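# Move every red foam block in the room onto the desk

## Task

Get all red foam blocks in the room resting on the desk. Nothing else may leave the shelf, table or counter it started on. The coffee table must be standing upright when the scene ends. The robot must not fall over or be left leaning. A block only counts if it stays on the desk by itself, not held there by the robot.

## Robot and tools

Robot: a Hello Robot Stretch 3 with one arm. It has a two-wheel base, a lift that moves the arm up and down a mast, and an arm that telescopes out to the robot's right. The base cannot slide sideways, so to shift the gripper forward or back you drive the base. The base is 0.33 m long and 0.34 m wide. It pivots about the point midway between the drive wheels, 0.05 m behind its front edge. With the arm pulled in and the wrist folded, a spin sweeps a 0.28 m radius. An unfolded, level wrist reaches past that circle. Loose objects may occasionally get nudged by something other than the robot.

Frames: the base frame has its origin on the floor between the drive wheels, x forward, y left, z up. hand_pose is reported in this frame at the point where the closed fingertips meet. With all wrist joints at zero, that frame's x points up, y points along the arm back toward the mast, and z points to the robot's rear. The fingertips are round pads 0.04 m across. The odometry frame is wherever the base frame was when the scene began.

execute_actions takes "actions", a list holding one action or nothing (empty just reports state and images), and optional "cameras", a list from head_camera, nav_camera, wrist_camera, all. Omitted, null or ["all"] gives every camera; [] gives none. An action may contain "base", "joints", "contact_limits" or a mix, and its motions begin at once.
- "base" holds exactly one command, both relative to where the base last measured itself. translate_m: metres of straight travel, -1 to 1, positive forward. rotate_rad: radians of spin in place, -3.2 to 3.2, positive to the left (counter-clockwise seen from above).
- "joints" holds absolute targets by name (done-tolerance in brackets): lift_m 0 to 1.1 m, arm height (±0.004); arm_m 0 to 0.52 m, extension (±0.004); wrist_yaw_rad -1.345 to 4.42 (±0.02), 0 aims the gripper along the arm, positive swings it toward the front, 3.0 folds it over the base; wrist_pitch_rad -1.57 to 0.451 (±0.05), 0 level, negative tips fingertips down; wrist_roll_rad -2.911 to 2.911 (±0.02), 0 has the fingers side by side and level; gripper_m -0.089 to 0.179 (±0.004), bigger is wider, the real fingertip gap is smaller by about 0.007 nearly shut and 0.025 fully open, and zero below 0.007; head_pan_rad -3.953 to 1.73 (±0.02), 0 forward, positive left, -1.57 looks along the arm; head_tilt_rad -1.53 to 0.419 (±0.02), 0 level, negative down.
- "contact_limits" only accepts arm_m: a motor_effort percentage (1 to 100) that halts the arm's motion (status contact_stop); about -value applies when retracting. Smaller is gentler, but too small halts immediately. It also caps holding force until the next action; values above the maximum are cut down.
A joint or the base left out of an action may still be driving toward its previous target without any status saying so. Unknown keys or out-of-range values reject the whole call and nothing moves. If a result reports a stop, the remaining execute_actions, wait and finished_scene calls in that same reply are skipped.

wait: "seconds" 0 to 10; nothing new is commanded, then state and images are returned. zoom_image: "camera" plus "region" [x0, y0, x1, y1] in pixels from the top-left, at most 504 by 504, on that camera's most recent full image. finished_scene: "scene" is the current scene's number; it is final and reports success. Replying with no tool call ends everything. While you compose a reply the simulation keeps going and the robot holds its last command.

Results: pictures lists cameras in image order. joint_positions gives joint values. base_status and joint_status say how each motion ended: done (for the base, wheels turned the commanded amount even if slipping), off_target (stuck away from target, may still push), contact_stop, time_out, torque_fault (target dropped; it holds where it stopped unless slack or switched off). on_its_own covers uncommanded parts; held at means the target held, not the position. lidar_m: 12 rough distances from the base origin in 30-degree sectors, first straight ahead then counter-clockwise (4th left, 7th behind, 10th right), "-" for nothing; the plane is 0.17 m up, so it sees table legs, not tops, and misses clear or thin things; range 0.15 to 12 m; the mast and a low lift hide some sectors; a lean can make floor look like a wall. wrist_depth_mm and head_depth_mm: 7x7 grids of median depth in mm (45 to 1000 and 280 to 4000; the head grid is sideways). base_odometry counts wheel turns, slip included; heading -3.142 to 3.142, left positive. turned_by_wheels and turned_by_imu: turn since the last result. base_tilt in degrees, forward and right positive, with a fixed bias up to about 4. motor_effort: percent of maximum, positive toward higher values, peak in brackets; readings carry fixed bias and noise; a positive wheel effort pushes forward; effort outside the rest range suggests pushing or a load.

Gripping: command gripper_m below the object's width to grab; open at least 0.02 above the touch value to let go. Neither reading nor done confirms a grasp; over-squeezing triggers a stall guard that weakens the grip, so resend a different value. Arm and lift stop on firm contact and go slack until recommanded; a slack lift may sag under load or be pushed up by closing on a surface. Base, wrist and head never contact-stop; a wrist servo pushed hard for seconds shuts off for 10 s.

Safety: fold or unfold the wrist (yaw to 3.0) only with lift_m 0.32 to 0.95, wrist_pitch_rad -0.4 and roll near 0; once folded, lift may go to 0.25. With yaw below -0.4 keep pitch at -0.5 or lower. Fast base speed (0.30 m/s, 1.9 rad/s) needs lift below 0.30, arm below 0.03 and yaw above 2.54; otherwise 0.10 m/s and 0.63 rad/s. Pushing on something rigid with the gripper above about 0.45 m, pushing again after a contact stop, driving while holding or hooking something fixed, or snagging furniture (worst in reverse) can tip the robot. If it leans, reverse in small steps, free the gripper, and lower lift_m to about 0.2. Avoid drops, slams, hard hits and knocking anything over.

Each tool is called as name(argument=value, ...), one argument or row to a line, values as JSON.

## Session

execute_actions(
  actions=[],
)

Scene clock: 0.00 s.
base_odometry: x=+0.000 y=+0.000 heading=+0.000 (m, m, rad; odometry frame)
turned_by_wheels: +0.000 (rad since the last result)
turned_by_imu: +0.000 (rad since the last result)
base_tilt: forward=+0.5 right=-1.1 (deg)
lidar_m: 0.77 0.72 0.78 1.10 1.80 1.89 1.33 1.16 1.55 1.99 1.94 1.21
head_depth_mm: 1518 1198 1245 1173 979 1136 1183 / 955 1274 1423 1346 908 926 927 / 909 1299 1364 1337 847 848 879 / 880 1248 1270 1271 801 799 842 / 883 1193 1195 1194 933 826 835 / 892 1144 1115 1136 1156 792 915 / 660 655 658 651 654 664 1094
base_status: not commanded
joint_positions: lift_m=+0.309 arm_m=+0.001 wrist_yaw_rad=+3.088 wrist_pitch_rad=-0.512 wrist_roll_rad=+0.006 gripper_m=+0.037 head_pan_rad=-0.003 head_tilt_rad=+0.012
joint_status: not commanded
motor_effort: left_wheel=+0 right_wheel=+1 lift_m=+33 arm_m=+0 wrist_yaw_rad=+0 wrist_pitch_rad=+5 wrist_roll_rad=+1 gripper_m=+0 head_pan_rad=+0 head_tilt_rad=+3 (%)
hand_pose: x=-0.0099 y=+0.0650 z=+0.3010 quat_wxyz=(+0.198, +0.690, +0.160, +0.677) (m; base frame)
wrist_depth_mm: - - - - - 786 632 / 909 953 - - - 824 660 / 748 750 - 779 814 766 675 / 626 636 - 658 670 680 672 / 523 539 541 564 587 576 591 / 482 - - - 504 492 499 / - - - - 430 449 445
pictures: head_camera (sideways: a quarter turn clockwise sets it upright), nav_camera (sideways: a quarter turn counterclockwise sets it upright), wrist_camera
Images, in order (width x height): head_camera 896x504, nav_camera 672x504, wrist_camera 644x364.

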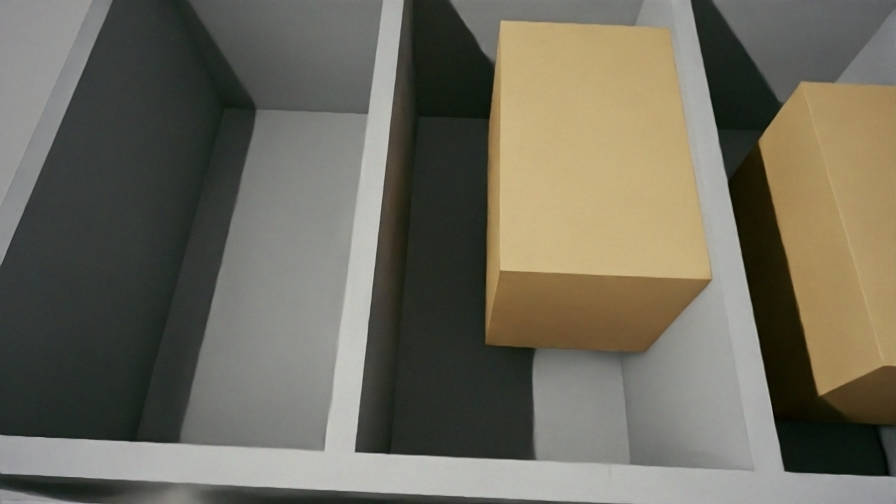

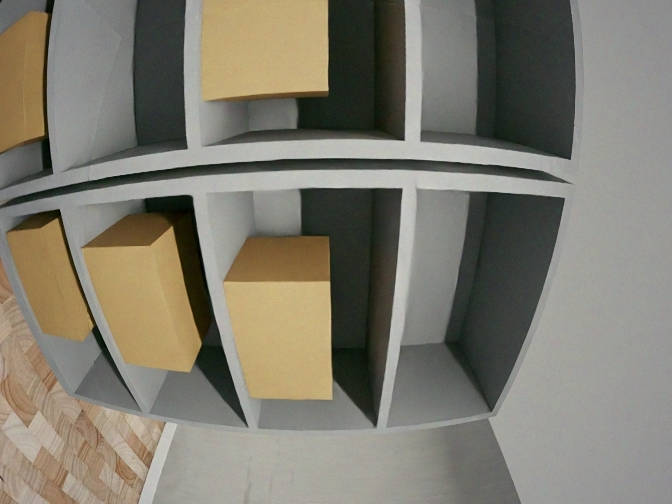

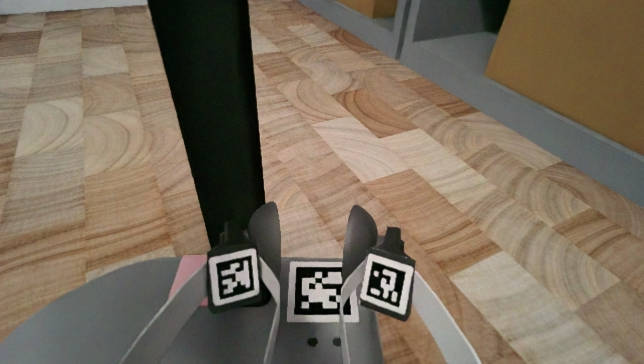

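execute_actions(
  actions=[
    {"joints":{"head_pan_rad":-1.5,"head_tilt_rad":-0.5}},
  ],
  cameras=["nav_camera"],
)

execute_actions(
  actions=[
    {"joints":{"head_pan_rad":-3.0,"head_tilt_rad":-0.5}},
  ],
  cameras=["nav_camera","head_camera"],
)

execute_actions(
  actions=[
    {"joints":{"head_pan_rad":1.5,"head_tilt_rad":-0.5}},
  ],
  cameras=["nav_camera"],
)

Scene clock: 4.17 s.
base_odometry: x=+0.000 y=+0.000 heading=+0.000 (m, m, rad; odometry frame)
turned_by_wheels: +0.000 (rad since the last result)
turned_by_imu: +0.000 (rad since the last result)
base_tilt: forward=+0.5 right=-1.1 (deg)
lidar_m: 0.77 0.72 0.78 1.10 1.80 1.88 1.33 1.15 1.56 1.98 1.94 1.21
head_depth_mm: 2005 2177 2329 1420 1841 1578 1293 / 1921 2096 2353 2535 1998 1566 1287 / 1816 2011 2254 2470 1981 1559 1277 / 1753 1927 2129 2362 1969 1541 1262 / 1684 1818 2033 2235 1972 1536 1264 / 1616 1762 1946 2158 1930 1517 1252 / 1569 1699 1850 2069 1924 1519 1249
base_status: not commanded
joint_positions: lift_m=+0.309 arm_m=+0.001 wrist_yaw_rad=+3.088 wrist_pitch_rad=-0.512 wrist_roll_rad=+0.006 gripper_m=+0.037 head_pan_rad=-1.493 head_tilt_rad=-0.493
joint_status: all done
motor_effort: left_wheel=+1(0) right_wheel=+1(1) lift_m=+33(33) arm_m=-1(0) wrist_yaw_rad=+0(0) wrist_pitch_rad=+5(5) wrist_roll_rad=+0(0) gripper_m=+0(0) head_pan_rad=-3(36) head_tilt_rad=-2(30) (%)
hand_pose: x=-0.0099 y=+0.0650 z=+0.3010 quat_wxyz=(+0.198, +0.690, +0.160, +0.677) (m; base frame)
wrist_depth_mm: - - - - - 800 641 / 915 923 - - - 818 672 / 736 758 - 799 803 792 688 / 613 633 - 648 661 672 659 / 522 540 557 551 580 563 589 / 470 - - - 501 508 501 / - - - - 437 444 444
pictures: nav_camera (sideways: a quarter turn counterclockwise sets it upright)
Images, in order (width x height): nav_camera 672x504.

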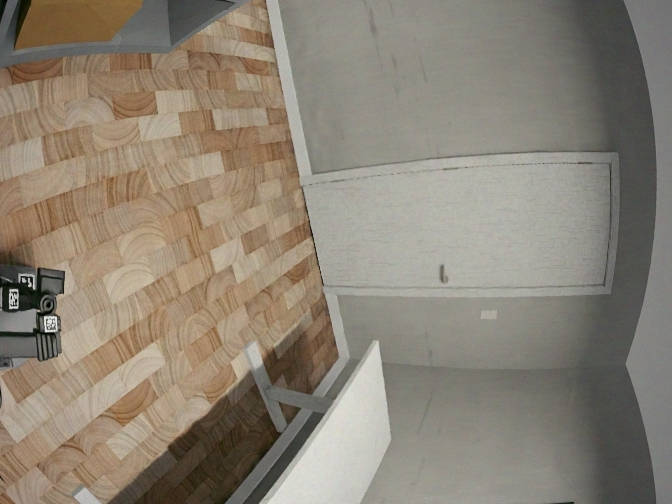

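Scene clock: 5.47 s.
base_odometry: x=+0.000 y=+0.000 heading=+0.000 (m, m, rad; odometry frame)
turned_by_wheels: +0.000 (rad since the last result)
turned_by_imu: +0.000 (rad since the last result)
base_tilt: forward=+0.5 right=-1.1 (deg)
lidar_m: 0.77 0.72 0.78 1.10 1.80 1.89 1.32 1.15 1.55 1.99 1.94 1.21
head_depth_mm: 1580 1731 1945 1843 1809 1573 1287 / 1515 1675 1868 1925 1776 1577 1290 / 1468 1609 1789 1972 1986 1549 1273 / 1421 1557 1729 1876 1906 1554 1273 / 1376 1511 1645 1188 1512 1488 1254 / 1334 1460 1580 1177 1817 1525 1252 / 1298 1409 1523 1170 1718 1507 1246
base_status: not commanded
joint_positions: lift_m=+0.309 arm_m=+0.001 wrist_yaw_rad=+3.088 wrist_pitch_rad=-0.512 wrist_roll_rad=+0.006 gripper_m=+0.037 head_pan_rad=-2.993 head_tilt_rad=-0.494
joint_status: all done
motor_effort: left_wheel=+1(0) right_wheel=+1(1) lift_m=+33(33) arm_m=+0(1) wrist_yaw_rad=-1(0) wrist_pitch_rad=+5(5) wrist_roll_rad=+0(0) gripper_m=+0(0) head_pan_rad=-2(33) head_tilt_rad=-3(2) (%)
hand_pose: x=-0.0099 y=+0.0650 z=+0.3010 quat_wxyz=(+0.198, +0.690, +0.160, +0.677) (m; base frame)
wrist_depth_mm: - - - - - 802 641 / 891 923 - - - 822 668 / 729 767 - 764 785 775 683 / 622 621 - 662 651 674 665 / 532 541 554 549 586 575 574 / 473 - - - 504 497 495 / - - - - 439 441 449
pictures: head_camera (sideways: a quarter turn clockwise sets it upright), nav_camera (sideways: a quarter turn counterclockwise sets it upright)
Images, in order (width x height): head_camera 896x504, nav_camera 672x504.

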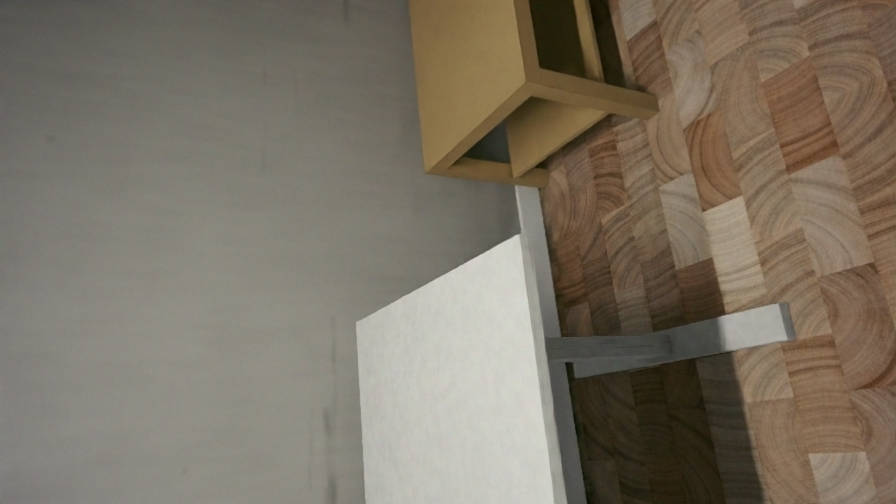

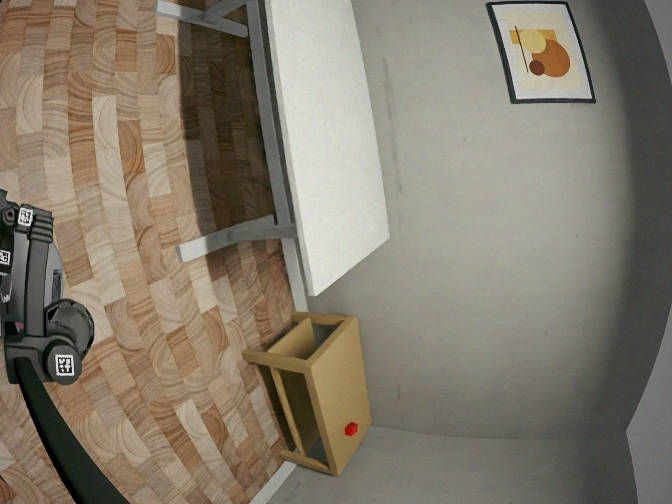

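Scene clock: 8.00 s.
base_odometry: x=+0.000 y=+0.000 heading=+0.000 (m, m, rad; odometry frame)
turned_by_wheels: +0.000 (rad since the last result)
turned_by_imu: +0.000 (rad since the last result)
base_tilt: forward=+0.5 right=-1.1 (deg)
lidar_m: 0.77 0.72 0.79 1.10 1.80 1.88 1.32 1.15 1.55 1.99 1.94 1.21
head_depth_mm: 915 1025 1094 1347 1191 1088 1111 / 894 972 1048 1225 1232 1476 1242 / 1580 1163 1174 1233 1354 1471 1274 / 1677 1299 1535 1520 1686 1544 1261 / 1589 1700 1877 2067 1907 1535 1256 / 1558 1676 1852 2062 1950 1524 1251 / 1477 1591 1746 1915 1930 1513 1246
base_status: not commanded
joint_positions: lift_m=+0.309 arm_m=+0.001 wrist_yaw_rad=+3.088 wrist_pitch_rad=-0.512 wrist_roll_rad=+0.006 gripper_m=+0.037 head_pan_rad=+1.493 head_tilt_rad=-0.494
joint_status: all done
motor_effort: left_wheel=+0(1) right_wheel=+1(1) lift_m=+33(34) arm_m=+0(0) wrist_yaw_rad=+0(0) wrist_pitch_rad=+5(5) wrist_roll_rad=+0(0) gripper_m=+0(0) head_pan_rad=+3(35) head_tilt_rad=-2(4) (%)
hand_pose: x=-0.0099 y=+0.0650 z=+0.3010 quat_wxyz=(+0.198, +0.690, +0.160, +0.677) (m; base frame)
wrist_depth_mm: - - - - - 807 640 / 886 931 - - - 822 667 / 737 779 - 782 800 783 695 / 617 635 - 649 644 681 668 / 537 536 537 549 571 572 575 / 487 - - - 504 497 498 / - - - - 432 432 447
pictures: nav_camera (sideways: a quarter turn counterclockwise sets it upright)
Images, in order (width x height): nav_camera 672x504.

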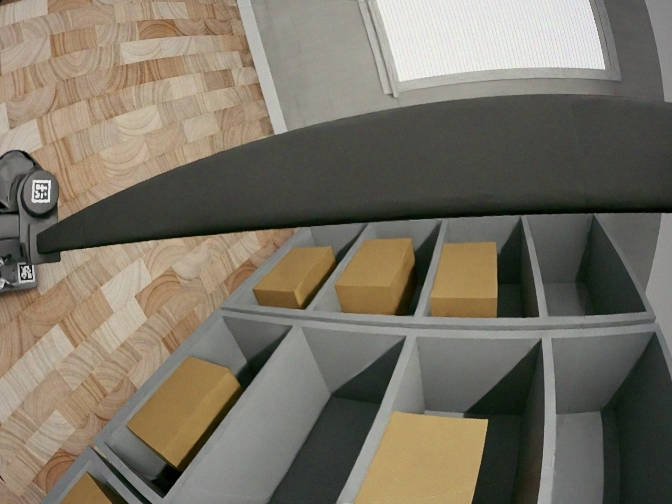

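execute_actions(
  actions=[
    {"joints":{"lift_m":0.26,"head_pan_rad":0,"head_tilt_rad":-0.7}},
  ],
  cameras=[],
)

execute_actions(
  actions=[
    {"base":{"rotate_rad":1.88}},
  ],
  cameras=["nav_camera"],
)

execute_actions(
  actions=[
    {"base":{"translate_m":1.0}},
  ],
  cameras=["nav_camera"],
)

Scene clock: 18.73 s.
base_odometry: x=+0.000 y=+0.000 heading=+0.000 (m, m, rad; odometry frame)
turned_by_wheels: +0.000 (rad since the last result)
turned_by_imu: +0.000 (rad since the last result)
base_tilt: forward=+0.5 right=-1.1 (deg)
lidar_m: 0.77 0.72 0.78 1.10 1.79 1.89 1.32 1.16 1.55 1.99 1.94 1.21
head_depth_mm: 775 899 1318 1362 1594 1374 1173 / 735 844 1080 1210 1554 1360 1164 / 697 797 1020 1114 1412 1357 1164 / 695 781 963 1029 1288 1356 1158 / 876 870 974 1023 1203 1306 1147 / 988 889 1135 1085 1100 1269 1146 / 589 659 730 890 1020 1251 1140
base_status: not commanded
joint_positions: lift_m=+0.260 arm_m=+0.001 wrist_yaw_rad=+3.088 wrist_pitch_rad=-0.513 wrist_roll_rad=+0.006 gripper_m=+0.037 head_pan_rad=+0.007 head_tilt_rad=-0.691
joint_status: all done
motor_effort: left_wheel=+0(1) right_wheel=+1(0) lift_m=+29(29) arm_m=+0(1) wrist_yaw_rad=-1(1) wrist_pitch_rad=+5(5) wrist_roll_rad=+1(1) gripper_m=+0(0) head_pan_rad=-3(36) head_tilt_rad=-3(19) (%)
hand_pose: x=-0.0099 y=+0.0648 z=+0.2521 quat_wxyz=(+0.199, +0.690, +0.161, +0.677) (m; base frame)
wrist_depth_mm: - - - - - 805 644 / 823 846 868 881 901 830 654 / 652 656 - 695 710 698 670 / 552 556 - 580 581 599 604 / 485 507 - - 519 511 515 / - - - - 454 448 455 / - - - - 394 395 396
pictures: none
No camera images: the call's "cameras" was empty. Leave "cameras" out to get every camera's image.

Scene clock: 21.20 s.
base_odometry: x=+0.000 y=+0.000 heading=+1.880 (m, m, rad; odometry frame)
turned_by_wheels: +1.880 (rad since the last result)
turned_by_imu: +1.898 (rad since the last result)
base_tilt: forward=+0.5 right=-1.1 (deg)
lidar_m: 1.78 1.79 1.32 1.15 1.63 1.56 1.94 1.23 0.82 0.72 0.75 1.08
head_depth_mm: 1509 1647 1480 1588 1561 1376 1172 / 1558 1764 1979 1893 1649 1364 1163 / 1542 1741 1989 2028 1630 1358 1157 / 1519 1718 1965 2013 1616 1350 1155 / 1490 1673 1938 1987 1600 1333 1145 / 1461 1662 1885 1973 1582 1330 1147 / 1448 1631 1878 1979 1582 1317 1129
base_status: done
joint_positions: lift_m=+0.260 arm_m=+0.001 wrist_yaw_rad=+3.088 wrist_pitch_rad=-0.513 wrist_roll_rad=+0.006 gripper_m=+0.037 head_pan_rad=+0.007 head_tilt_rad=-0.692
joint_status: not commanded
motor_effort: left_wheel=-1(7) right_wheel=+3(15) lift_m=+29(29) arm_m=+0(0) wrist_yaw_rad=+0(0) wrist_pitch_rad=+5(5) wrist_roll_rad=+1(1) gripper_m=+0(0) head_pan_rad=-2(3) head_tilt_rad=-3(4) (%)
hand_pose: x=-0.0099 y=+0.0648 z=+0.2520 quat_wxyz=(+0.199, +0.690, +0.161, +0.677) (m; base frame)
wrist_depth_mm: - - - - - - - / 817 831 856 895 909 971 935 / 668 669 - 703 717 735 763 / 553 560 - 565 597 585 620 / 485 507 - - 513 515 508 / - - - - 448 437 446 / - - - - 385 397 398
pictures: nav_camera (sideways: a quarter turn counterclockwise sets it upright)
Images, in order (width x height): nav_camera 672x504.

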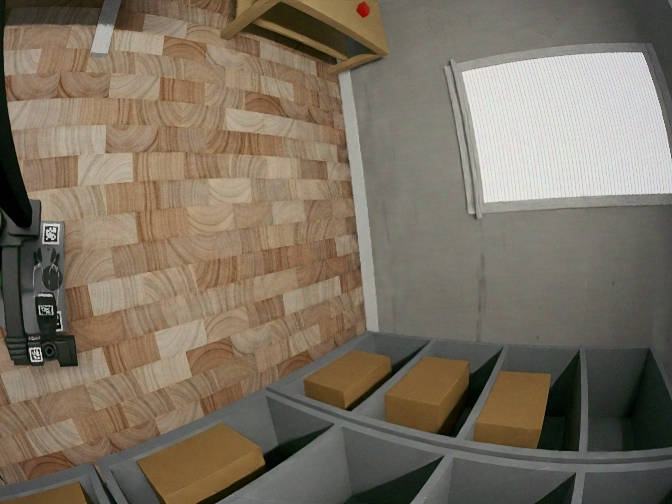

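Scene clock: 26.13 s.
base_odometry: x=-0.304 y=+0.953 heading=+1.880 (m, m, rad; odometry frame)
turned_by_wheels: +0.000 (rad since the last result)
turned_by_imu: +0.001 (rad since the last result)
base_tilt: forward=+0.5 right=-1.2 (deg)
lidar_m: 0.80 0.81 0.99 1.71 1.21 2.20 2.94 1.00 0.74 0.57 0.59 0.73
head_depth_mm: 683 776 906 1067 1240 1304 1142 / 672 766 886 1046 1284 1355 1164 / 664 753 869 1020 1246 1348 1158 / 654 740 851 1002 1219 1343 1150 / 646 732 839 984 1183 1338 1151 / 637 719 820 961 1152 1316 1139 / 626 709 804 940 1135 1288 1137
base_status: done
joint_positions: lift_m=+0.260 arm_m=+0.001 wrist_yaw_rad=+3.088 wrist_pitch_rad=-0.513 wrist_roll_rad=+0.006 gripper_m=+0.037 head_pan_rad=+0.007 head_tilt_rad=-0.692
joint_status: not commanded
motor_effort: left_wheel=-1(6) right_wheel=+2(12) lift_m=+29(29) arm_m=-1(0) wrist_yaw_rad=-1(0) wrist_pitch_rad=+5(5) wrist_roll_rad=+0(1) gripper_m=+0(1) head_pan_rad=-3(3) head_tilt_rad=-3(3) (%)
hand_pose: x=-0.0099 y=+0.0647 z=+0.2520 quat_wxyz=(+0.199, +0.690, +0.161, +0.677) (m; base frame)
wrist_depth_mm: - - - - - - 811 / 804 835 848 873 917 931 823 / 668 663 - 693 723 731 755 / 565 554 - 583 599 590 605 / 495 501 - - 519 518 512 / - - - - 448 444 447 / - - - - 386 393 401
pictures: nav_camera (sideways: a quarter turn counterclockwise sets it upright)
Images, in order (width x height): nav_camera 672x504.

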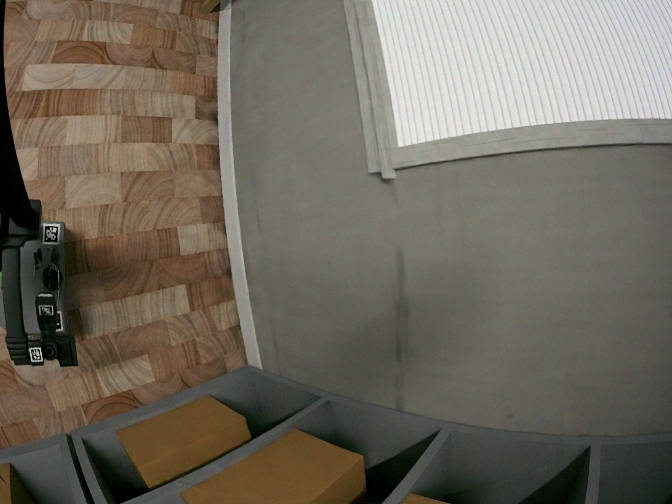

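execute_actions(
  actions=[
    {"base":{"rotate_rad":-1.75},"joints":{"head_pan_rad":-3.0,"head_tilt_rad":-0.55}},
  ],
  cameras=["head_camera","nav_camera"],
)

Scene clock: 33.77 s.
base_odometry: x=-0.304 y=+0.953 heading=+0.130 (m, m, rad; odometry frame)
turned_by_wheels: -1.750 (rad since the last result)
turned_by_imu: -1.768 (rad since the last result)
base_tilt: forward=+0.5 right=-1.2 (deg)
lidar_m: 0.57 0.59 0.65 0.80 0.80 0.90 1.38 1.21 1.51 2.41 1.33 0.74
head_depth_mm: 1447 1484 1509 1547 1567 1462 1247 / 1561 1724 1867 1709 1750 1488 1233 / 1545 1713 1901 1698 1773 1481 1234 / 1512 1665 1875 1675 1764 1476 1229 / 1489 1641 1826 1587 1722 1458 1220 / 1462 1604 1804 1556 1650 1450 1210 / 1441 1588 1749 1955 1782 1439 1206
base_status: done
joint_positions: lift_m=+0.260 arm_m=+0.001 wrist_yaw_rad=+3.088 wrist_pitch_rad=-0.513 wrist_roll_rad=+0.006 gripper_m=+0.037 head_pan_rad=-2.993 head_tilt_rad=-0.556
joint_status: all done
motor_effort: left_wheel=+1(8) right_wheel=-1(9) lift_m=+29(29) arm_m=+0(0) wrist_yaw_rad=+0(0) wrist_pitch_rad=+5(5) wrist_roll_rad=+1(1) gripper_m=+0(0) head_pan_rad=-3(33) head_tilt_rad=+3(17) (%)
hand_pose: x=-0.0099 y=+0.0647 z=+0.2520 quat_wxyz=(+0.199, +0.690, +0.161, +0.677) (m; base frame)
wrist_depth_mm: 667 699 774 803 881 853 549 / 688 747 830 862 868 703 566 / 654 669 - 702 704 700 561 / 554 560 - 593 583 596 571 / 486 508 - - 513 506 519 / - - - - 442 450 448 / - - - - 390 391 394
pictures: head_camera (sideways: a quarter turn clockwise sets it upright), nav_camera (sideways: a quarter turn counterclockwise sets it upright)
Images, in order (width x height): head_camera 896x504, nav_camera 672x504.

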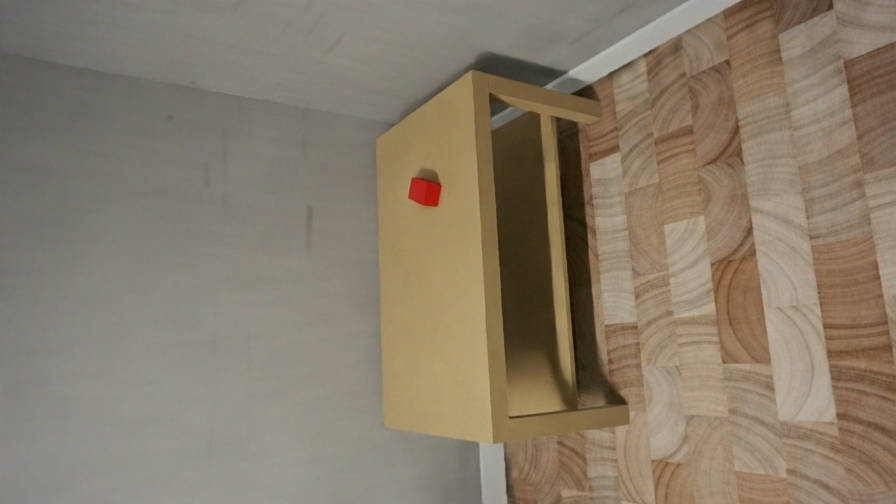

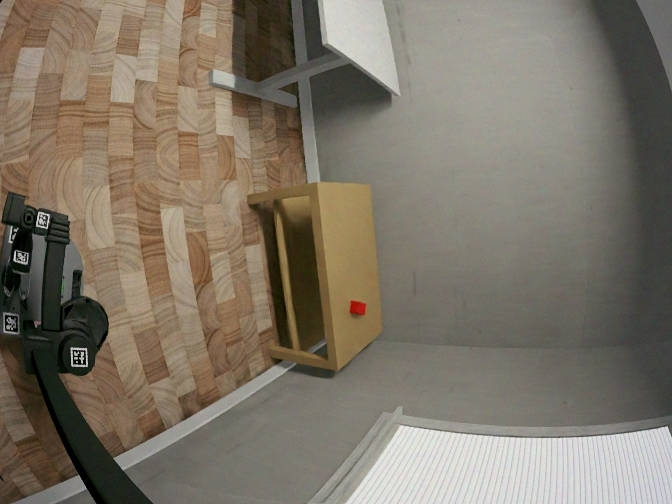

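execute_actions(
  actions=[],
)

Scene clock: 51.30 s.
base_odometry: x=-0.304 y=+0.953 heading=+0.130 (m, m, rad; odometry frame)
turned_by_wheels: +0.000 (rad since the last result)
turned_by_imu: +0.000 (rad since the last result)
base_tilt: forward=+0.5 right=-1.1 (deg)
lidar_m: 0.57 0.59 0.65 0.80 0.80 0.89 1.37 1.21 1.52 2.40 1.32 0.74
head_depth_mm: 1452 1483 1510 1535 1570 1458 1247 / 1566 1725 1868 1706 1761 1491 1236 / 1526 1707 1905 1679 1757 1477 1229 / 1518 1666 1861 1666 1751 1469 1227 / 1482 1640 1828 1578 1732 1459 1214 / 1462 1619 1798 1559 1659 1449 1208 / 1425 1594 1757 1971 1788 1432 1202
base_status: done
joint_positions: lift_m=+0.260 arm_m=+0.001 wrist_yaw_rad=+3.088 wrist_pitch_rad=-0.513 wrist_roll_rad=+0.006 gripper_m=+0.037 head_pan_rad=-2.993 head_tilt_rad=-0.556
joint_status: all done
motor_effort: left_wheel=+2(8) right_wheel=-1(9) lift_m=+29(29) arm_m=-1(0) wrist_yaw_rad=-1(0) wrist_pitch_rad=+5(5) wrist_roll_rad=+1(1) gripper_m=+0(0) head_pan_rad=-2(33) head_tilt_rad=+3(17) (%)
hand_pose: x=-0.0099 y=+0.0647 z=+0.2520 quat_wxyz=(+0.199, +0.690, +0.161, +0.677) (m; base frame)
wrist_depth_mm: 662 689 782 816 891 876 560 / 714 760 825 836 881 710 563 / 656 668 - 705 714 679 564 / 549 554 - 580 578 596 572 / 474 512 - - 511 508 525 / - - - - 455 439 445 / - - - - 391 394 397
pictures: head_camera (sideways: a quarter turn clockwise sets it upright), nav_camera (sideways: a quarter turn counterclockwise sets it upright), wrist_camera
Images, in order (width x height): head_camera 896x504, nav_camera 672x504, wrist_camera 644x364.

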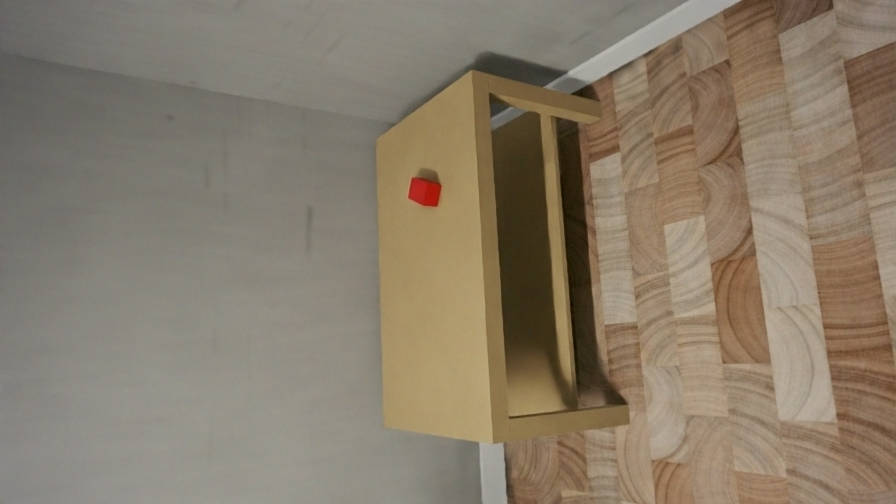

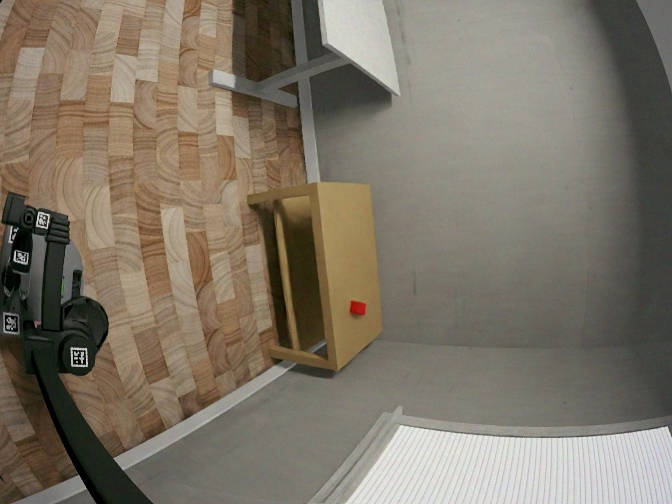

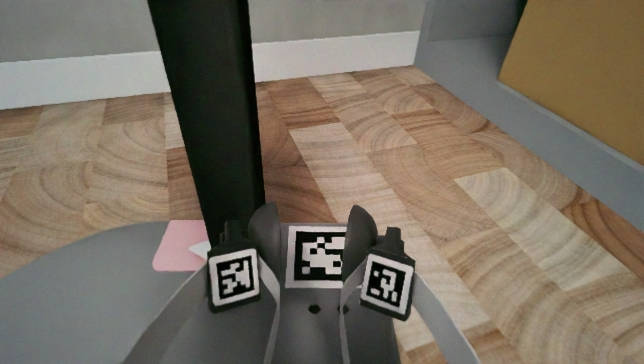

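execute_actions(
  actions=[
    {"base":{"translate_m":-0.84}},
  ],
  cameras=[],
)

execute_actions(
  actions=[
    {"base":{"rotate_rad":-1.17},"joints":{"head_pan_rad":-1.57,"head_tilt_rad":-0.75}},
  ],
  cameras=["head_camera","nav_camera"],
)

Scene clock: 59.90 s.
base_odometry: x=-1.137 y=+0.844 heading=+0.130 (m, m, rad; odometry frame)
turned_by_wheels: +0.000 (rad since the last result)
turned_by_imu: -0.002 (rad since the last result)
base_tilt: forward=+0.5 right=-1.1 (deg)
lidar_m: 1.38 1.21 0.64 0.53 0.53 0.57 0.96 0.99 0.58 1.16 3.17 1.66
head_depth_mm: 870 938 999 1012 1032 1009 885 / 854 947 1062 1188 1263 972 869 / 838 927 1041 1182 1204 963 843 / 825 914 1015 1157 1198 934 819 / 811 891 998 1129 1192 954 814 / 800 878 979 1096 1176 946 791 / 783 863 957 1078 1154 939 786
base_status: done
joint_positions: lift_m=+0.260 arm_m=+0.001 wrist_yaw_rad=+3.088 wrist_pitch_rad=-0.513 wrist_roll_rad=+0.006 gripper_m=+0.037 head_pan_rad=-2.993 head_tilt_rad=-0.555
joint_status: not commanded
motor_effort: left_wheel=+1(4) right_wheel=-2(11) lift_m=+30(29) arm_m=+0(0) wrist_yaw_rad=+0(0) wrist_pitch_rad=+5(5) wrist_roll_rad=+1(1) gripper_m=+0(0) head_pan_rad=-3(3) head_tilt_rad=+2(3) (%)
hand_pose: x=-0.0099 y=+0.0647 z=+0.2520 quat_wxyz=(+0.199, +0.690, +0.161, +0.677) (m; base frame)
wrist_depth_mm: 456 479 542 564 618 701 782 / 489 514 583 614 704 775 868 / 523 571 - 659 691 716 722 / 537 553 - 564 588 596 603 / 479 509 - - 513 507 512 / - - - - 450 442 463 / - - - - 385 384 396
pictures: none
No camera images: the call's "cameras" was empty. Leave "cameras" out to get every camera's image.

Scene clock: 62.07 s.
base_odometry: x=-1.137 y=+0.844 heading=-1.040 (m, m, rad; odometry frame)
turned_by_wheels: -1.170 (rad since the last result)
turned_by_imu: -1.182 (rad since the last result)
base_tilt: forward=+0.5 right=-1.1 (deg)
lidar_m: 3.17 1.87 1.40 1.37 0.70 0.54 0.53 0.57 0.82 0.99 0.57 1.16
head_depth_mm: 802 910 1053 1189 1026 881 1089 / 811 918 1064 1195 996 883 1129 / 820 930 1077 1210 1017 895 1134 / 824 943 1091 1200 1001 892 1138 / 832 947 1098 1211 997 889 1130 / 840 956 1112 1209 997 901 1118 / 845 966 1128 1260 982 895 1113
base_status: done
joint_positions: lift_m=+0.260 arm_m=+0.001 wrist_yaw_rad=+3.088 wrist_pitch_rad=-0.513 wrist_roll_rad=+0.006 gripper_m=+0.037 head_pan_rad=-1.577 head_tilt_rad=-0.741
joint_status: all done
motor_effort: left_wheel=+1(9) right_wheel=-2(10) lift_m=+30(29) arm_m=+0(0) wrist_yaw_rad=+1(0) wrist_pitch_rad=+5(5) wrist_roll_rad=+1(1) gripper_m=+0(0) head_pan_rad=+3(36) head_tilt_rad=-4(18) (%)
hand_pose: x=-0.0099 y=+0.0647 z=+0.2520 quat_wxyz=(+0.199, +0.690, +0.161, +0.677) (m; base frame)
wrist_depth_mm: 626 811 - - - - - / 642 781 885 879 886 946 914 / 631 659 - 680 707 723 750 / 549 567 - 578 605 604 616 / 482 507 - - 512 514 528 / - - - - 446 452 451 / - - - - 386 386 396
pictures: head_camera (sideways: a quarter turn clockwise sets it upright), nav_camera (sideways: a quarter turn counterclockwise sets it upright)
Images, in order (width x height): head_camera 896x504, nav_camera 672x504.

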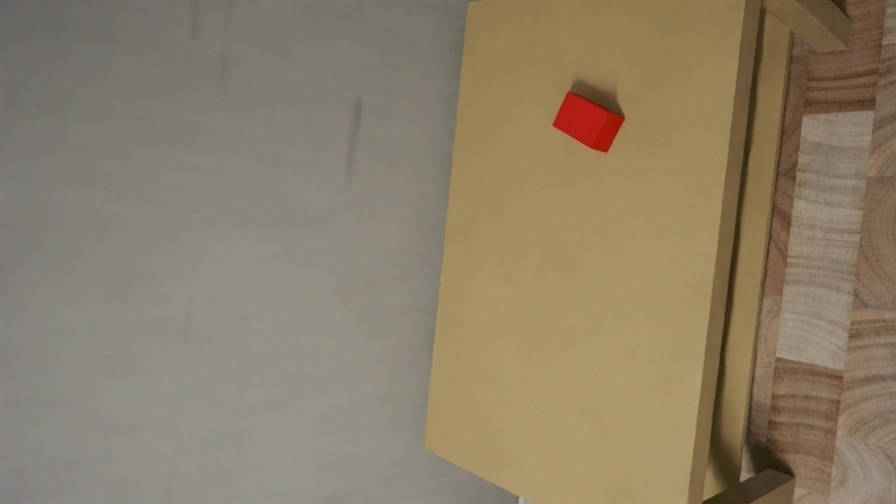

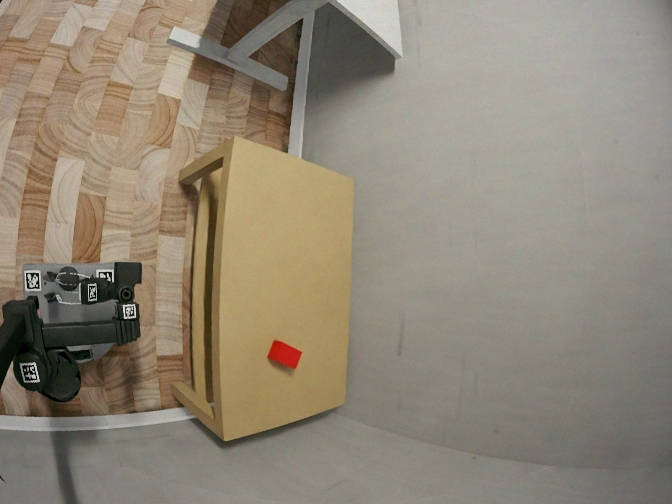

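execute_actions(
  actions=[
    {"base":{"rotate_rad":-0.37},"joints":{"lift_m":0.68,"wrist_pitch_rad":-0.4,"wrist_roll_rad":0,"head_tilt_rad":-0.9}},
  ],
  cameras=[],
)

execute_actions(
  actions=[
    {"joints":{"wrist_yaw_rad":0,"gripper_m":0.14,"arm_m":0.1}},
  ],
)

Scene clock: 74.97 s.
base_odometry: x=-1.137 y=+0.844 heading=-1.410 (m, m, rad; odometry frame)
turned_by_wheels: -0.370 (rad since the last result)
turned_by_imu: -0.375 (rad since the last result)
base_tilt: forward=+0.5 right=-1.1 (deg)
lidar_m: 1.16 3.18 1.62 1.37 1.12 0.63 0.53 0.53 0.57 0.99 0.99 0.57
head_depth_mm: 803 852 907 975 1046 1106 1090 / 924 1029 1133 1127 1062 1293 - / 923 1089 1246 1071 980 1291 1119 / 898 1051 1211 1044 956 1280 - / 869 1020 1185 1057 924 - 1089 / 848 980 1166 1049 908 1185 1088 / 821 955 1127 1043 897 1153 1081
base_status: done
joint_positions: lift_m=+0.680 arm_m=+0.001 wrist_yaw_rad=+3.088 wrist_pitch_rad=-0.420 wrist_roll_rad=+0.006 gripper_m=+0.037 head_pan_rad=-1.577 head_tilt_rad=-0.889
joint_status: all done
motor_effort: left_wheel=+1(6) right_wheel=-2(10) lift_m=+37(40) arm_m=-1(1) wrist_yaw_rad=+0(0) wrist_pitch_rad=+7(7) wrist_roll_rad=-3(3) gripper_m=+0(0) head_pan_rad=+3(3) head_tilt_rad=-4(19) (%)
hand_pose: x=-0.0092 y=+0.0775 z=+0.6921 quat_wxyz=(+0.167, +0.697, +0.129, +0.686) (m; base frame)
wrist_depth_mm: - - - - - - - / - - - - - - - / - - - - - - - / - - - - - - - / - - - - - - - / 894 906 - 970 - - - / 789 823 818 845 870 853 861
pictures: none
No camera images: the call's "cameras" was empty. Leave "cameras" out to get every camera's image.

Scene clock: 77.50 s.
base_odometry: x=-1.137 y=+0.844 heading=-1.410 (m, m, rad; odometry frame)
turned_by_wheels: +0.000 (rad since the last result)
turned_by_imu: +0.000 (rad since the last result)
base_tilt: forward=+0.5 right=-1.1 (deg)
lidar_m: 1.16 3.17 1.61 1.37 1.12 0.63 0.53 0.53 0.57 0.99 0.99 0.57
head_depth_mm: 804 855 911 975 1037 1112 1097 / 929 1032 1122 1123 983 - - / 924 1085 1263 1079 - 1199 1120 / 897 1047 1217 1090 - 1218 1119 / 871 1016 1194 1086 923 1205 1105 / 849 985 1162 1045 902 1180 1086 / 821 958 1134 1039 894 1154 1084
base_status: not commanded
joint_positions: lift_m=+0.680 arm_m=+0.100 wrist_yaw_rad=+0.003 wrist_pitch_rad=-0.420 wrist_roll_rad=+0.005 gripper_m=+0.140 head_pan_rad=-1.577 head_tilt_rad=-0.889
joint_status: all done
motor_effort: left_wheel=+2(0) right_wheel=-1(1) lift_m=+38(37) arm_m=+2(3) wrist_yaw_rad=-2(4) wrist_pitch_rad=+7(7) wrist_roll_rad=-3(3) gripper_m=+0(86) head_pan_rad=+3(3) head_tilt_rad=-5(4) (%)
hand_pose: x=-0.0209 y=-0.4689 z=+0.6921 quat_wxyz=(+0.690, +0.148, -0.693, -0.147) (m; base frame)
wrist_depth_mm: 530 554 591 634 670 525 395 / 572 593 646 697 721 524 402 / 607 646 691 745 748 540 406 / 576 590 600 621 644 553 410 / 489 515 500 499 521 522 414 / 425 - 428 413 450 - 429 / 355 372 378 380 384 384 417
pictures: head_camera (sideways: a quarter turn clockwise sets it upright), nav_camera (sideways: a quarter turn counterclockwise sets it upright), wrist_camera
Images, in order (width x height): head_camera 896x504, nav_camera 672x504, wrist_camera 644x364.

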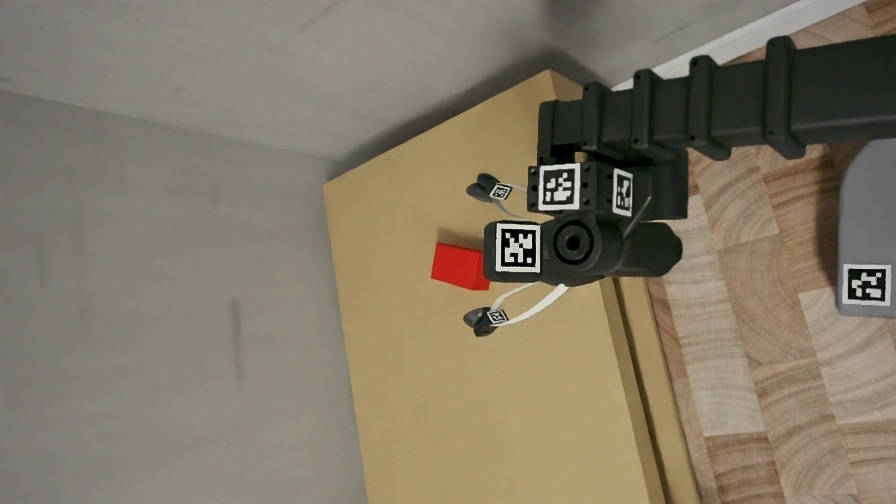

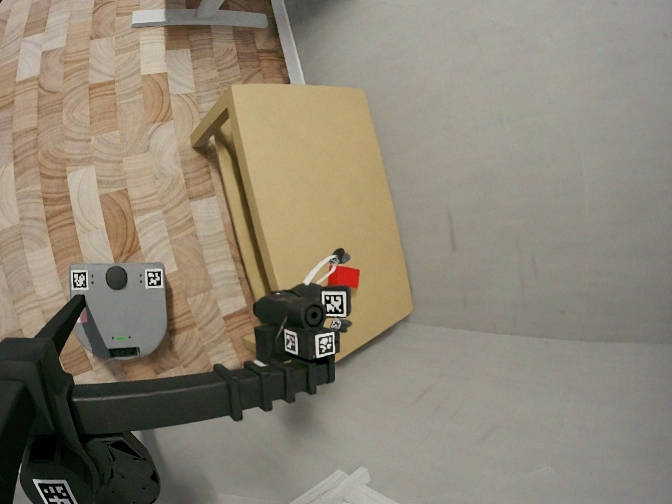

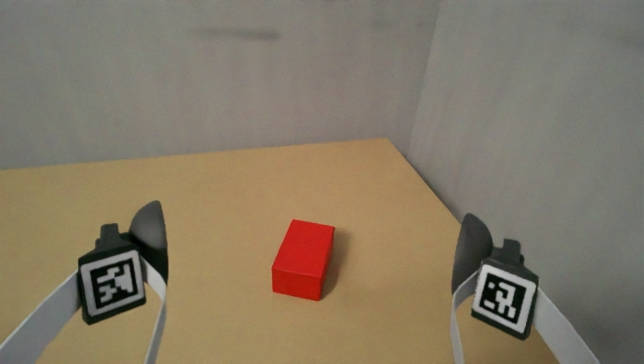

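execute_actions(
  actions=[
    {"joints":{"arm_m":0.26,"lift_m":0.56,"gripper_m":0.12}},
  ],
  cameras=["wrist_camera","head_camera"],
)

Scene clock: 84.07 s.
base_odometry: x=-1.137 y=+0.844 heading=-1.410 (m, m, rad; odometry frame)
turned_by_wheels: +0.000 (rad since the last result)
turned_by_imu: +0.000 (rad since the last result)
base_tilt: forward=+0.5 right=-1.1 (deg)
lidar_m: 1.16 3.17 1.61 1.38 1.12 0.63 0.53 0.53 0.57 0.99 0.99 0.57
head_depth_mm: 801 853 906 971 1048 1125 1090 / 928 1034 1132 1132 1014 1253 1107 / 924 1092 1246 1123 - 1232 1135 / 898 1052 1215 1108 930 1233 1121 / 869 1021 1186 1049 925 1204 1105 / 848 983 1163 1050 902 1179 1080 / 822 950 1137 1045 898 1154 1083
base_status: not commanded
joint_positions: lift_m=+0.560 arm_m=+0.260 wrist_yaw_rad=+0.001 wrist_pitch_rad=-0.420 wrist_roll_rad=+0.005 gripper_m=+0.120 head_pan_rad=-1.577 head_tilt_rad=-0.889
joint_status: all done
motor_effort: left_wheel=+1(2) right_wheel=-1(1) lift_m=+29(31) arm_m=+3(2) wrist_yaw_rad=-1(1) wrist_pitch_rad=+6(7) wrist_roll_rad=-3(3) gripper_m=+0(75) head_pan_rad=+3(3) head_tilt_rad=-4(5) (%)
hand_pose: x=-0.0212 y=-0.6289 z=+0.5725 quat_wxyz=(+0.690, +0.148, -0.693, -0.147) (m; base frame)
wrist_depth_mm: 415 436 460 477 523 464 355 / 435 467 492 533 566 474 357 / 465 483 513 523 593 483 369 / 390 405 402 411 427 464 370 / 326 345 340 345 344 365 379 / 282 - 280 245 297 314 343 / 247 250 216 219 262 258 266
pictures: head_camera (sideways: a quarter turn clockwise sets it upright), wrist_camera
Images, in order (width x height): head_camera 896x504, wrist_camera 644x364.

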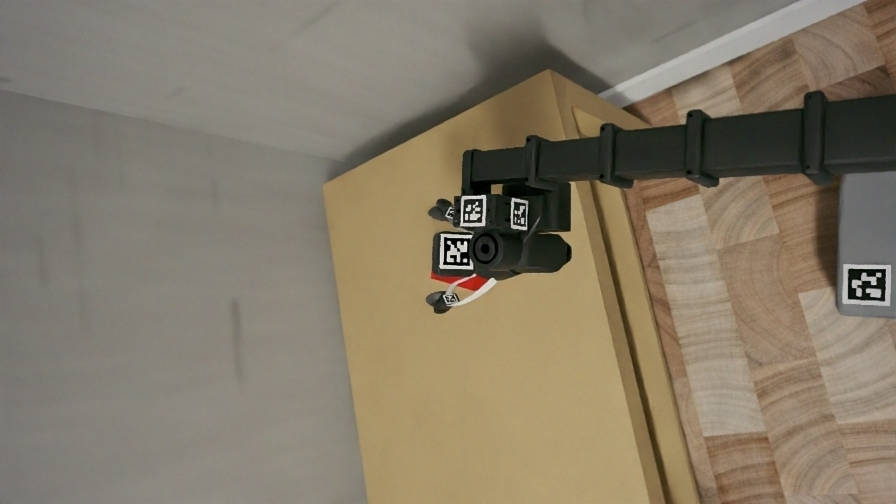

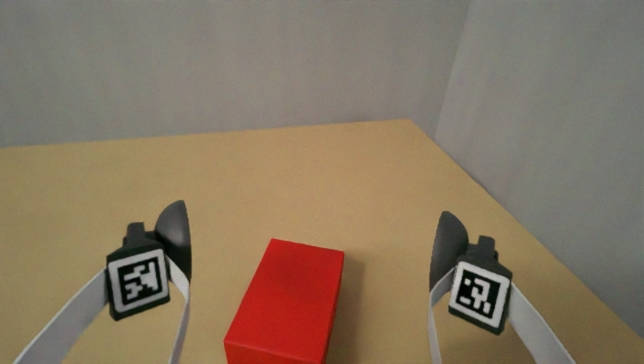

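execute_actions(
  actions=[
    {"base":{"translate_m":0.018},"joints":{"lift_m":0.47,"arm_m":0.275}},
  ],
  cameras=["wrist_camera"],
)

Scene clock: 88.73 s.
base_odometry: x=-1.134 y=+0.826 heading=-1.410 (m, m, rad; odometry frame)
turned_by_wheels: +0.000 (rad since the last result)
turned_by_imu: +0.000 (rad since the last result)
base_tilt: forward=+0.5 right=-1.1 (deg)
lidar_m: 1.14 3.15 1.62 1.38 1.16 0.65 0.55 0.55 0.58 0.98 0.98 0.56
head_depth_mm: 831 879 940 1006 1069 1153 1104 / 937 1054 1167 1132 1003 1244 1103 / 919 1082 1243 1086 1199 1233 - / 890 1043 1201 1090 1172 1234 1123 / 867 1014 1185 1062 925 1197 1105 / 840 979 1159 1041 903 1172 1083 / 820 943 1120 1047 895 1162 1077
base_status: done
joint_positions: lift_m=+0.470 arm_m=+0.275 wrist_yaw_rad=+0.001 wrist_pitch_rad=-0.420 wrist_roll_rad=+0.005 gripper_m=+0.120 head_pan_rad=-1.577 head_tilt_rad=-0.889
joint_status: all done
motor_effort: left_wheel=+1(4) right_wheel=-2(4) lift_m=+29(29) arm_m=+2(2) wrist_yaw_rad=-1(1) wrist_pitch_rad=+6(7) wrist_roll_rad=-3(3) gripper_m=+0(0) head_pan_rad=+3(3) head_tilt_rad=-5(4) (%)
hand_pose: x=-0.0212 y=-0.6439 z=+0.4825 quat_wxyz=(+0.690, +0.148, -0.693, -0.147) (m; base frame)
wrist_depth_mm: 397 415 447 475 506 482 364 / 407 416 427 448 466 474 368 / 309 313 322 331 339 346 374 / 248 254 255 186 266 275 280 / 206 216 207 153 221 230 228 / 178 - 171 141 184 198 195 / - 159 160 156 164 162 169
pictures: wrist_camera
Images, in order (width x height): wrist_camera 644x364.

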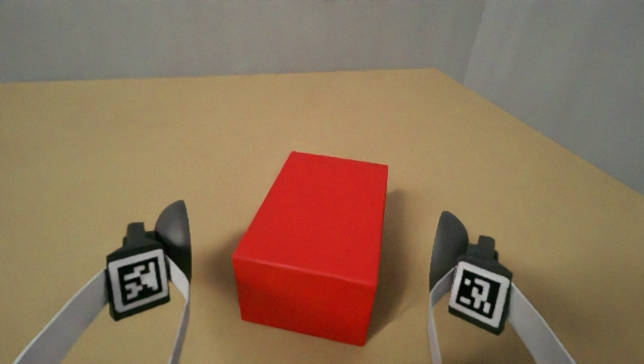

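execute_actions(
  actions=[
    {"joints":{"lift_m":0.465,"arm_m":0.3}},
  ],
  cameras=["wrist_camera"],
)

execute_actions(
  actions=[
    {"joints":{"gripper_m":0.015}},
  ],
  cameras=["wrist_camera"],
)

execute_actions(
  actions=[
    {"joints":{"lift_m":0.6}},
  ],
  cameras=["wrist_camera"],
)

Scene clock: 93.30 s.
base_odometry: x=-1.134 y=+0.826 heading=-1.410 (m, m, rad; odometry frame)
turned_by_wheels: +0.000 (rad since the last result)
turned_by_imu: +0.000 (rad since the last result)
base_tilt: forward=+0.5 right=-1.1 (deg)
lidar_m: 1.14 3.15 1.62 1.38 1.16 0.65 0.55 0.55 0.58 0.98 0.98 0.56
head_depth_mm: 828 880 940 1003 1065 1158 1104 / 933 1056 1164 1128 1001 1253 1111 / 922 1078 1245 1094 980 1244 - / 891 1047 1219 1095 951 1232 1123 / 865 1009 1179 1055 924 1206 1112 / 842 985 1162 1050 906 1177 1080 / 817 951 1124 1050 898 1154 1083
base_status: not commanded
joint_positions: lift_m=+0.465 arm_m=+0.300 wrist_yaw_rad=+0.001 wrist_pitch_rad=-0.420 wrist_roll_rad=+0.005 gripper_m=+0.120 head_pan_rad=-1.577 head_tilt_rad=-0.889
joint_status: all done
motor_effort: left_wheel=+1(1) right_wheel=-2(2) lift_m=+29(29) arm_m=+2(1) wrist_yaw_rad=-1(1) wrist_pitch_rad=+7(6) wrist_roll_rad=-3(3) gripper_m=+0(0) head_pan_rad=+3(3) head_tilt_rad=-5(5) (%)
hand_pose: x=-0.0212 y=-0.6689 z=+0.4775 quat_wxyz=(+0.690, +0.148, -0.693, -0.147) (m; base frame)
wrist_depth_mm: 374 398 416 453 477 461 355 / 389 406 424 439 446 456 358 / 294 303 314 322 333 339 362 / 241 246 249 177 261 263 270 / 202 209 201 147 206 222 221 / 177 - 128 125 171 192 187 / - 152 134 117 155 157 163
pictures: wrist_camera
Images, in order (width x height): wrist_camera 644x364.

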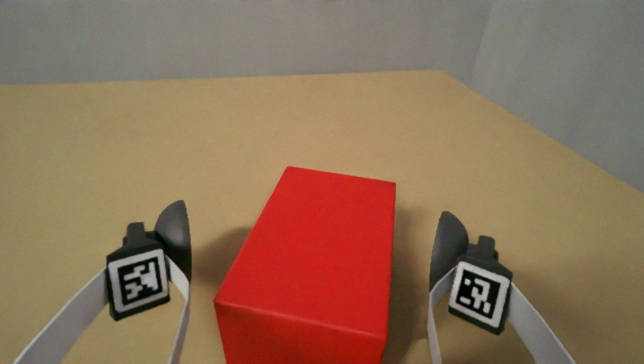

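Scene clock: 95.00 s.
base_odometry: x=-1.134 y=+0.826 heading=-1.410 (m, m, rad; odometry frame)
turned_by_wheels: +0.000 (rad since the last result)
turned_by_imu: +0.000 (rad since the last result)
base_tilt: forward=+0.5 right=-1.1 (deg)
lidar_m: 1.14 3.15 1.62 1.38 1.16 0.65 0.55 0.55 0.58 0.98 0.98 0.56
head_depth_mm: 831 878 937 1005 1065 1154 1107 / 932 1056 1172 1134 999 1246 1104 / 917 1086 1252 1092 982 1240 - / 891 1048 1218 1093 962 1239 1123 / 863 1011 1186 1060 926 1210 1100 / 844 980 1156 1052 908 1177 1084 / 818 951 1121 1039 894 1149 1080
base_status: not commanded
joint_positions: lift_m=+0.465 arm_m=+0.300 wrist_yaw_rad=-0.001 wrist_pitch_rad=-0.398 wrist_roll_rad=+0.005 gripper_m=+0.016 head_pan_rad=-1.577 head_tilt_rad=-0.889
joint_status: all done
motor_effort: left_wheel=+1(1) right_wheel=+1(2) lift_m=+29(30) arm_m=+2(2) wrist_yaw_rad=+1(2) wrist_pitch_rad=+0(7) wrist_roll_rad=-2(3) gripper_m=-18(97) head_pan_rad=+3(3) head_tilt_rad=-5(4) (%)
hand_pose: x=-0.0218 y=-0.6716 z=+0.4823 quat_wxyz=(+0.692, +0.139, -0.695, -0.141) (m; base frame)
wrist_depth_mm: 370 395 419 443 478 458 357 / 396 420 439 473 500 470 363 / 311 324 331 342 352 384 368 / 251 258 260 182 273 278 296 / 209 213 158 150 226 228 231 / 179 183 129 127 - 192 196 / 157 158 129 117 161 167 169
pictures: wrist_camera
Images, in order (width x height): wrist_camera 644x364.

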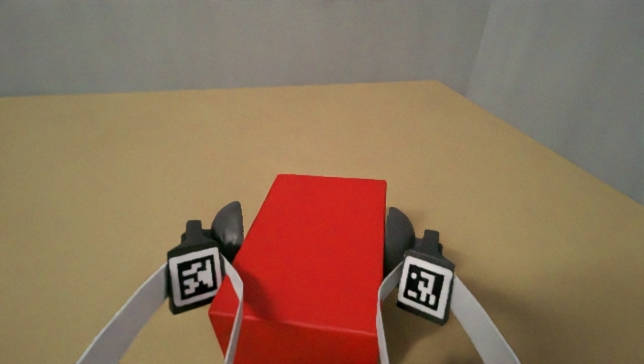

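Scene clock: 97.07 s.
base_odometry: x=-1.134 y=+0.826 heading=-1.410 (m, m, rad; odometry frame)
turned_by_wheels: +0.000 (rad since the last result)
turned_by_imu: +0.000 (rad since the last result)
base_tilt: forward=+0.5 right=-1.1 (deg)
lidar_m: 1.14 3.16 1.62 1.38 1.16 0.65 0.55 0.55 0.58 0.98 0.98 0.56
head_depth_mm: 829 878 942 1006 1067 1156 1102 / 938 1056 1174 1134 989 1248 - / 914 1085 1249 - 957 1237 1132 / 893 1053 1203 - 951 1248 1124 / 869 1010 1175 1054 922 1209 1107 / 838 978 1157 1056 905 1180 1087 / 818 944 1127 1039 898 1155 1077
base_status: not commanded
joint_positions: lift_m=+0.600 arm_m=+0.300 wrist_yaw_rad=-0.001 wrist_pitch_rad=-0.419 wrist_roll_rad=+0.005 gripper_m=+0.016 head_pan_rad=-1.577 head_tilt_rad=-0.889
joint_status: all done
motor_effort: left_wheel=+0(1) right_wheel=+0(0) lift_m=+38(39) arm_m=+2(2) wrist_yaw_rad=+1(0) wrist_pitch_rad=+6(6) wrist_roll_rad=-3(2) gripper_m=-17(18) head_pan_rad=+3(3) head_tilt_rad=-6(5) (%)
hand_pose: x=-0.0218 y=-0.6691 z=+0.6124 quat_wxyz=(+0.690, +0.146, -0.693, -0.148) (m; base frame)
wrist_depth_mm: 374 398 418 451 481 479 356 / 404 426 451 486 524 485 358 / 433 470 496 531 573 487 364 / 456 471 475 181 482 501 372 / 383 389 157 150 408 440 380 / 330 332 130 129 - 355 385 / 288 289 128 118 300 307 352
pictures: wrist_camera
Images, in order (width x height): wrist_camera 644x364.

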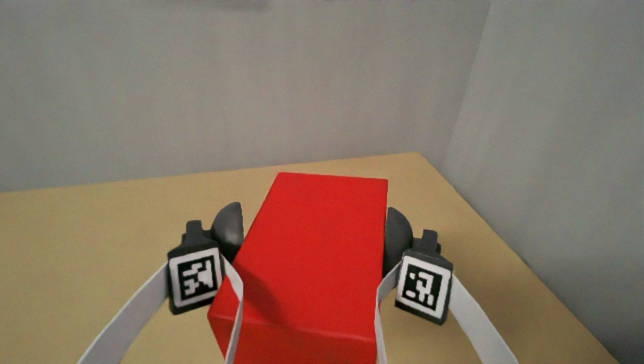

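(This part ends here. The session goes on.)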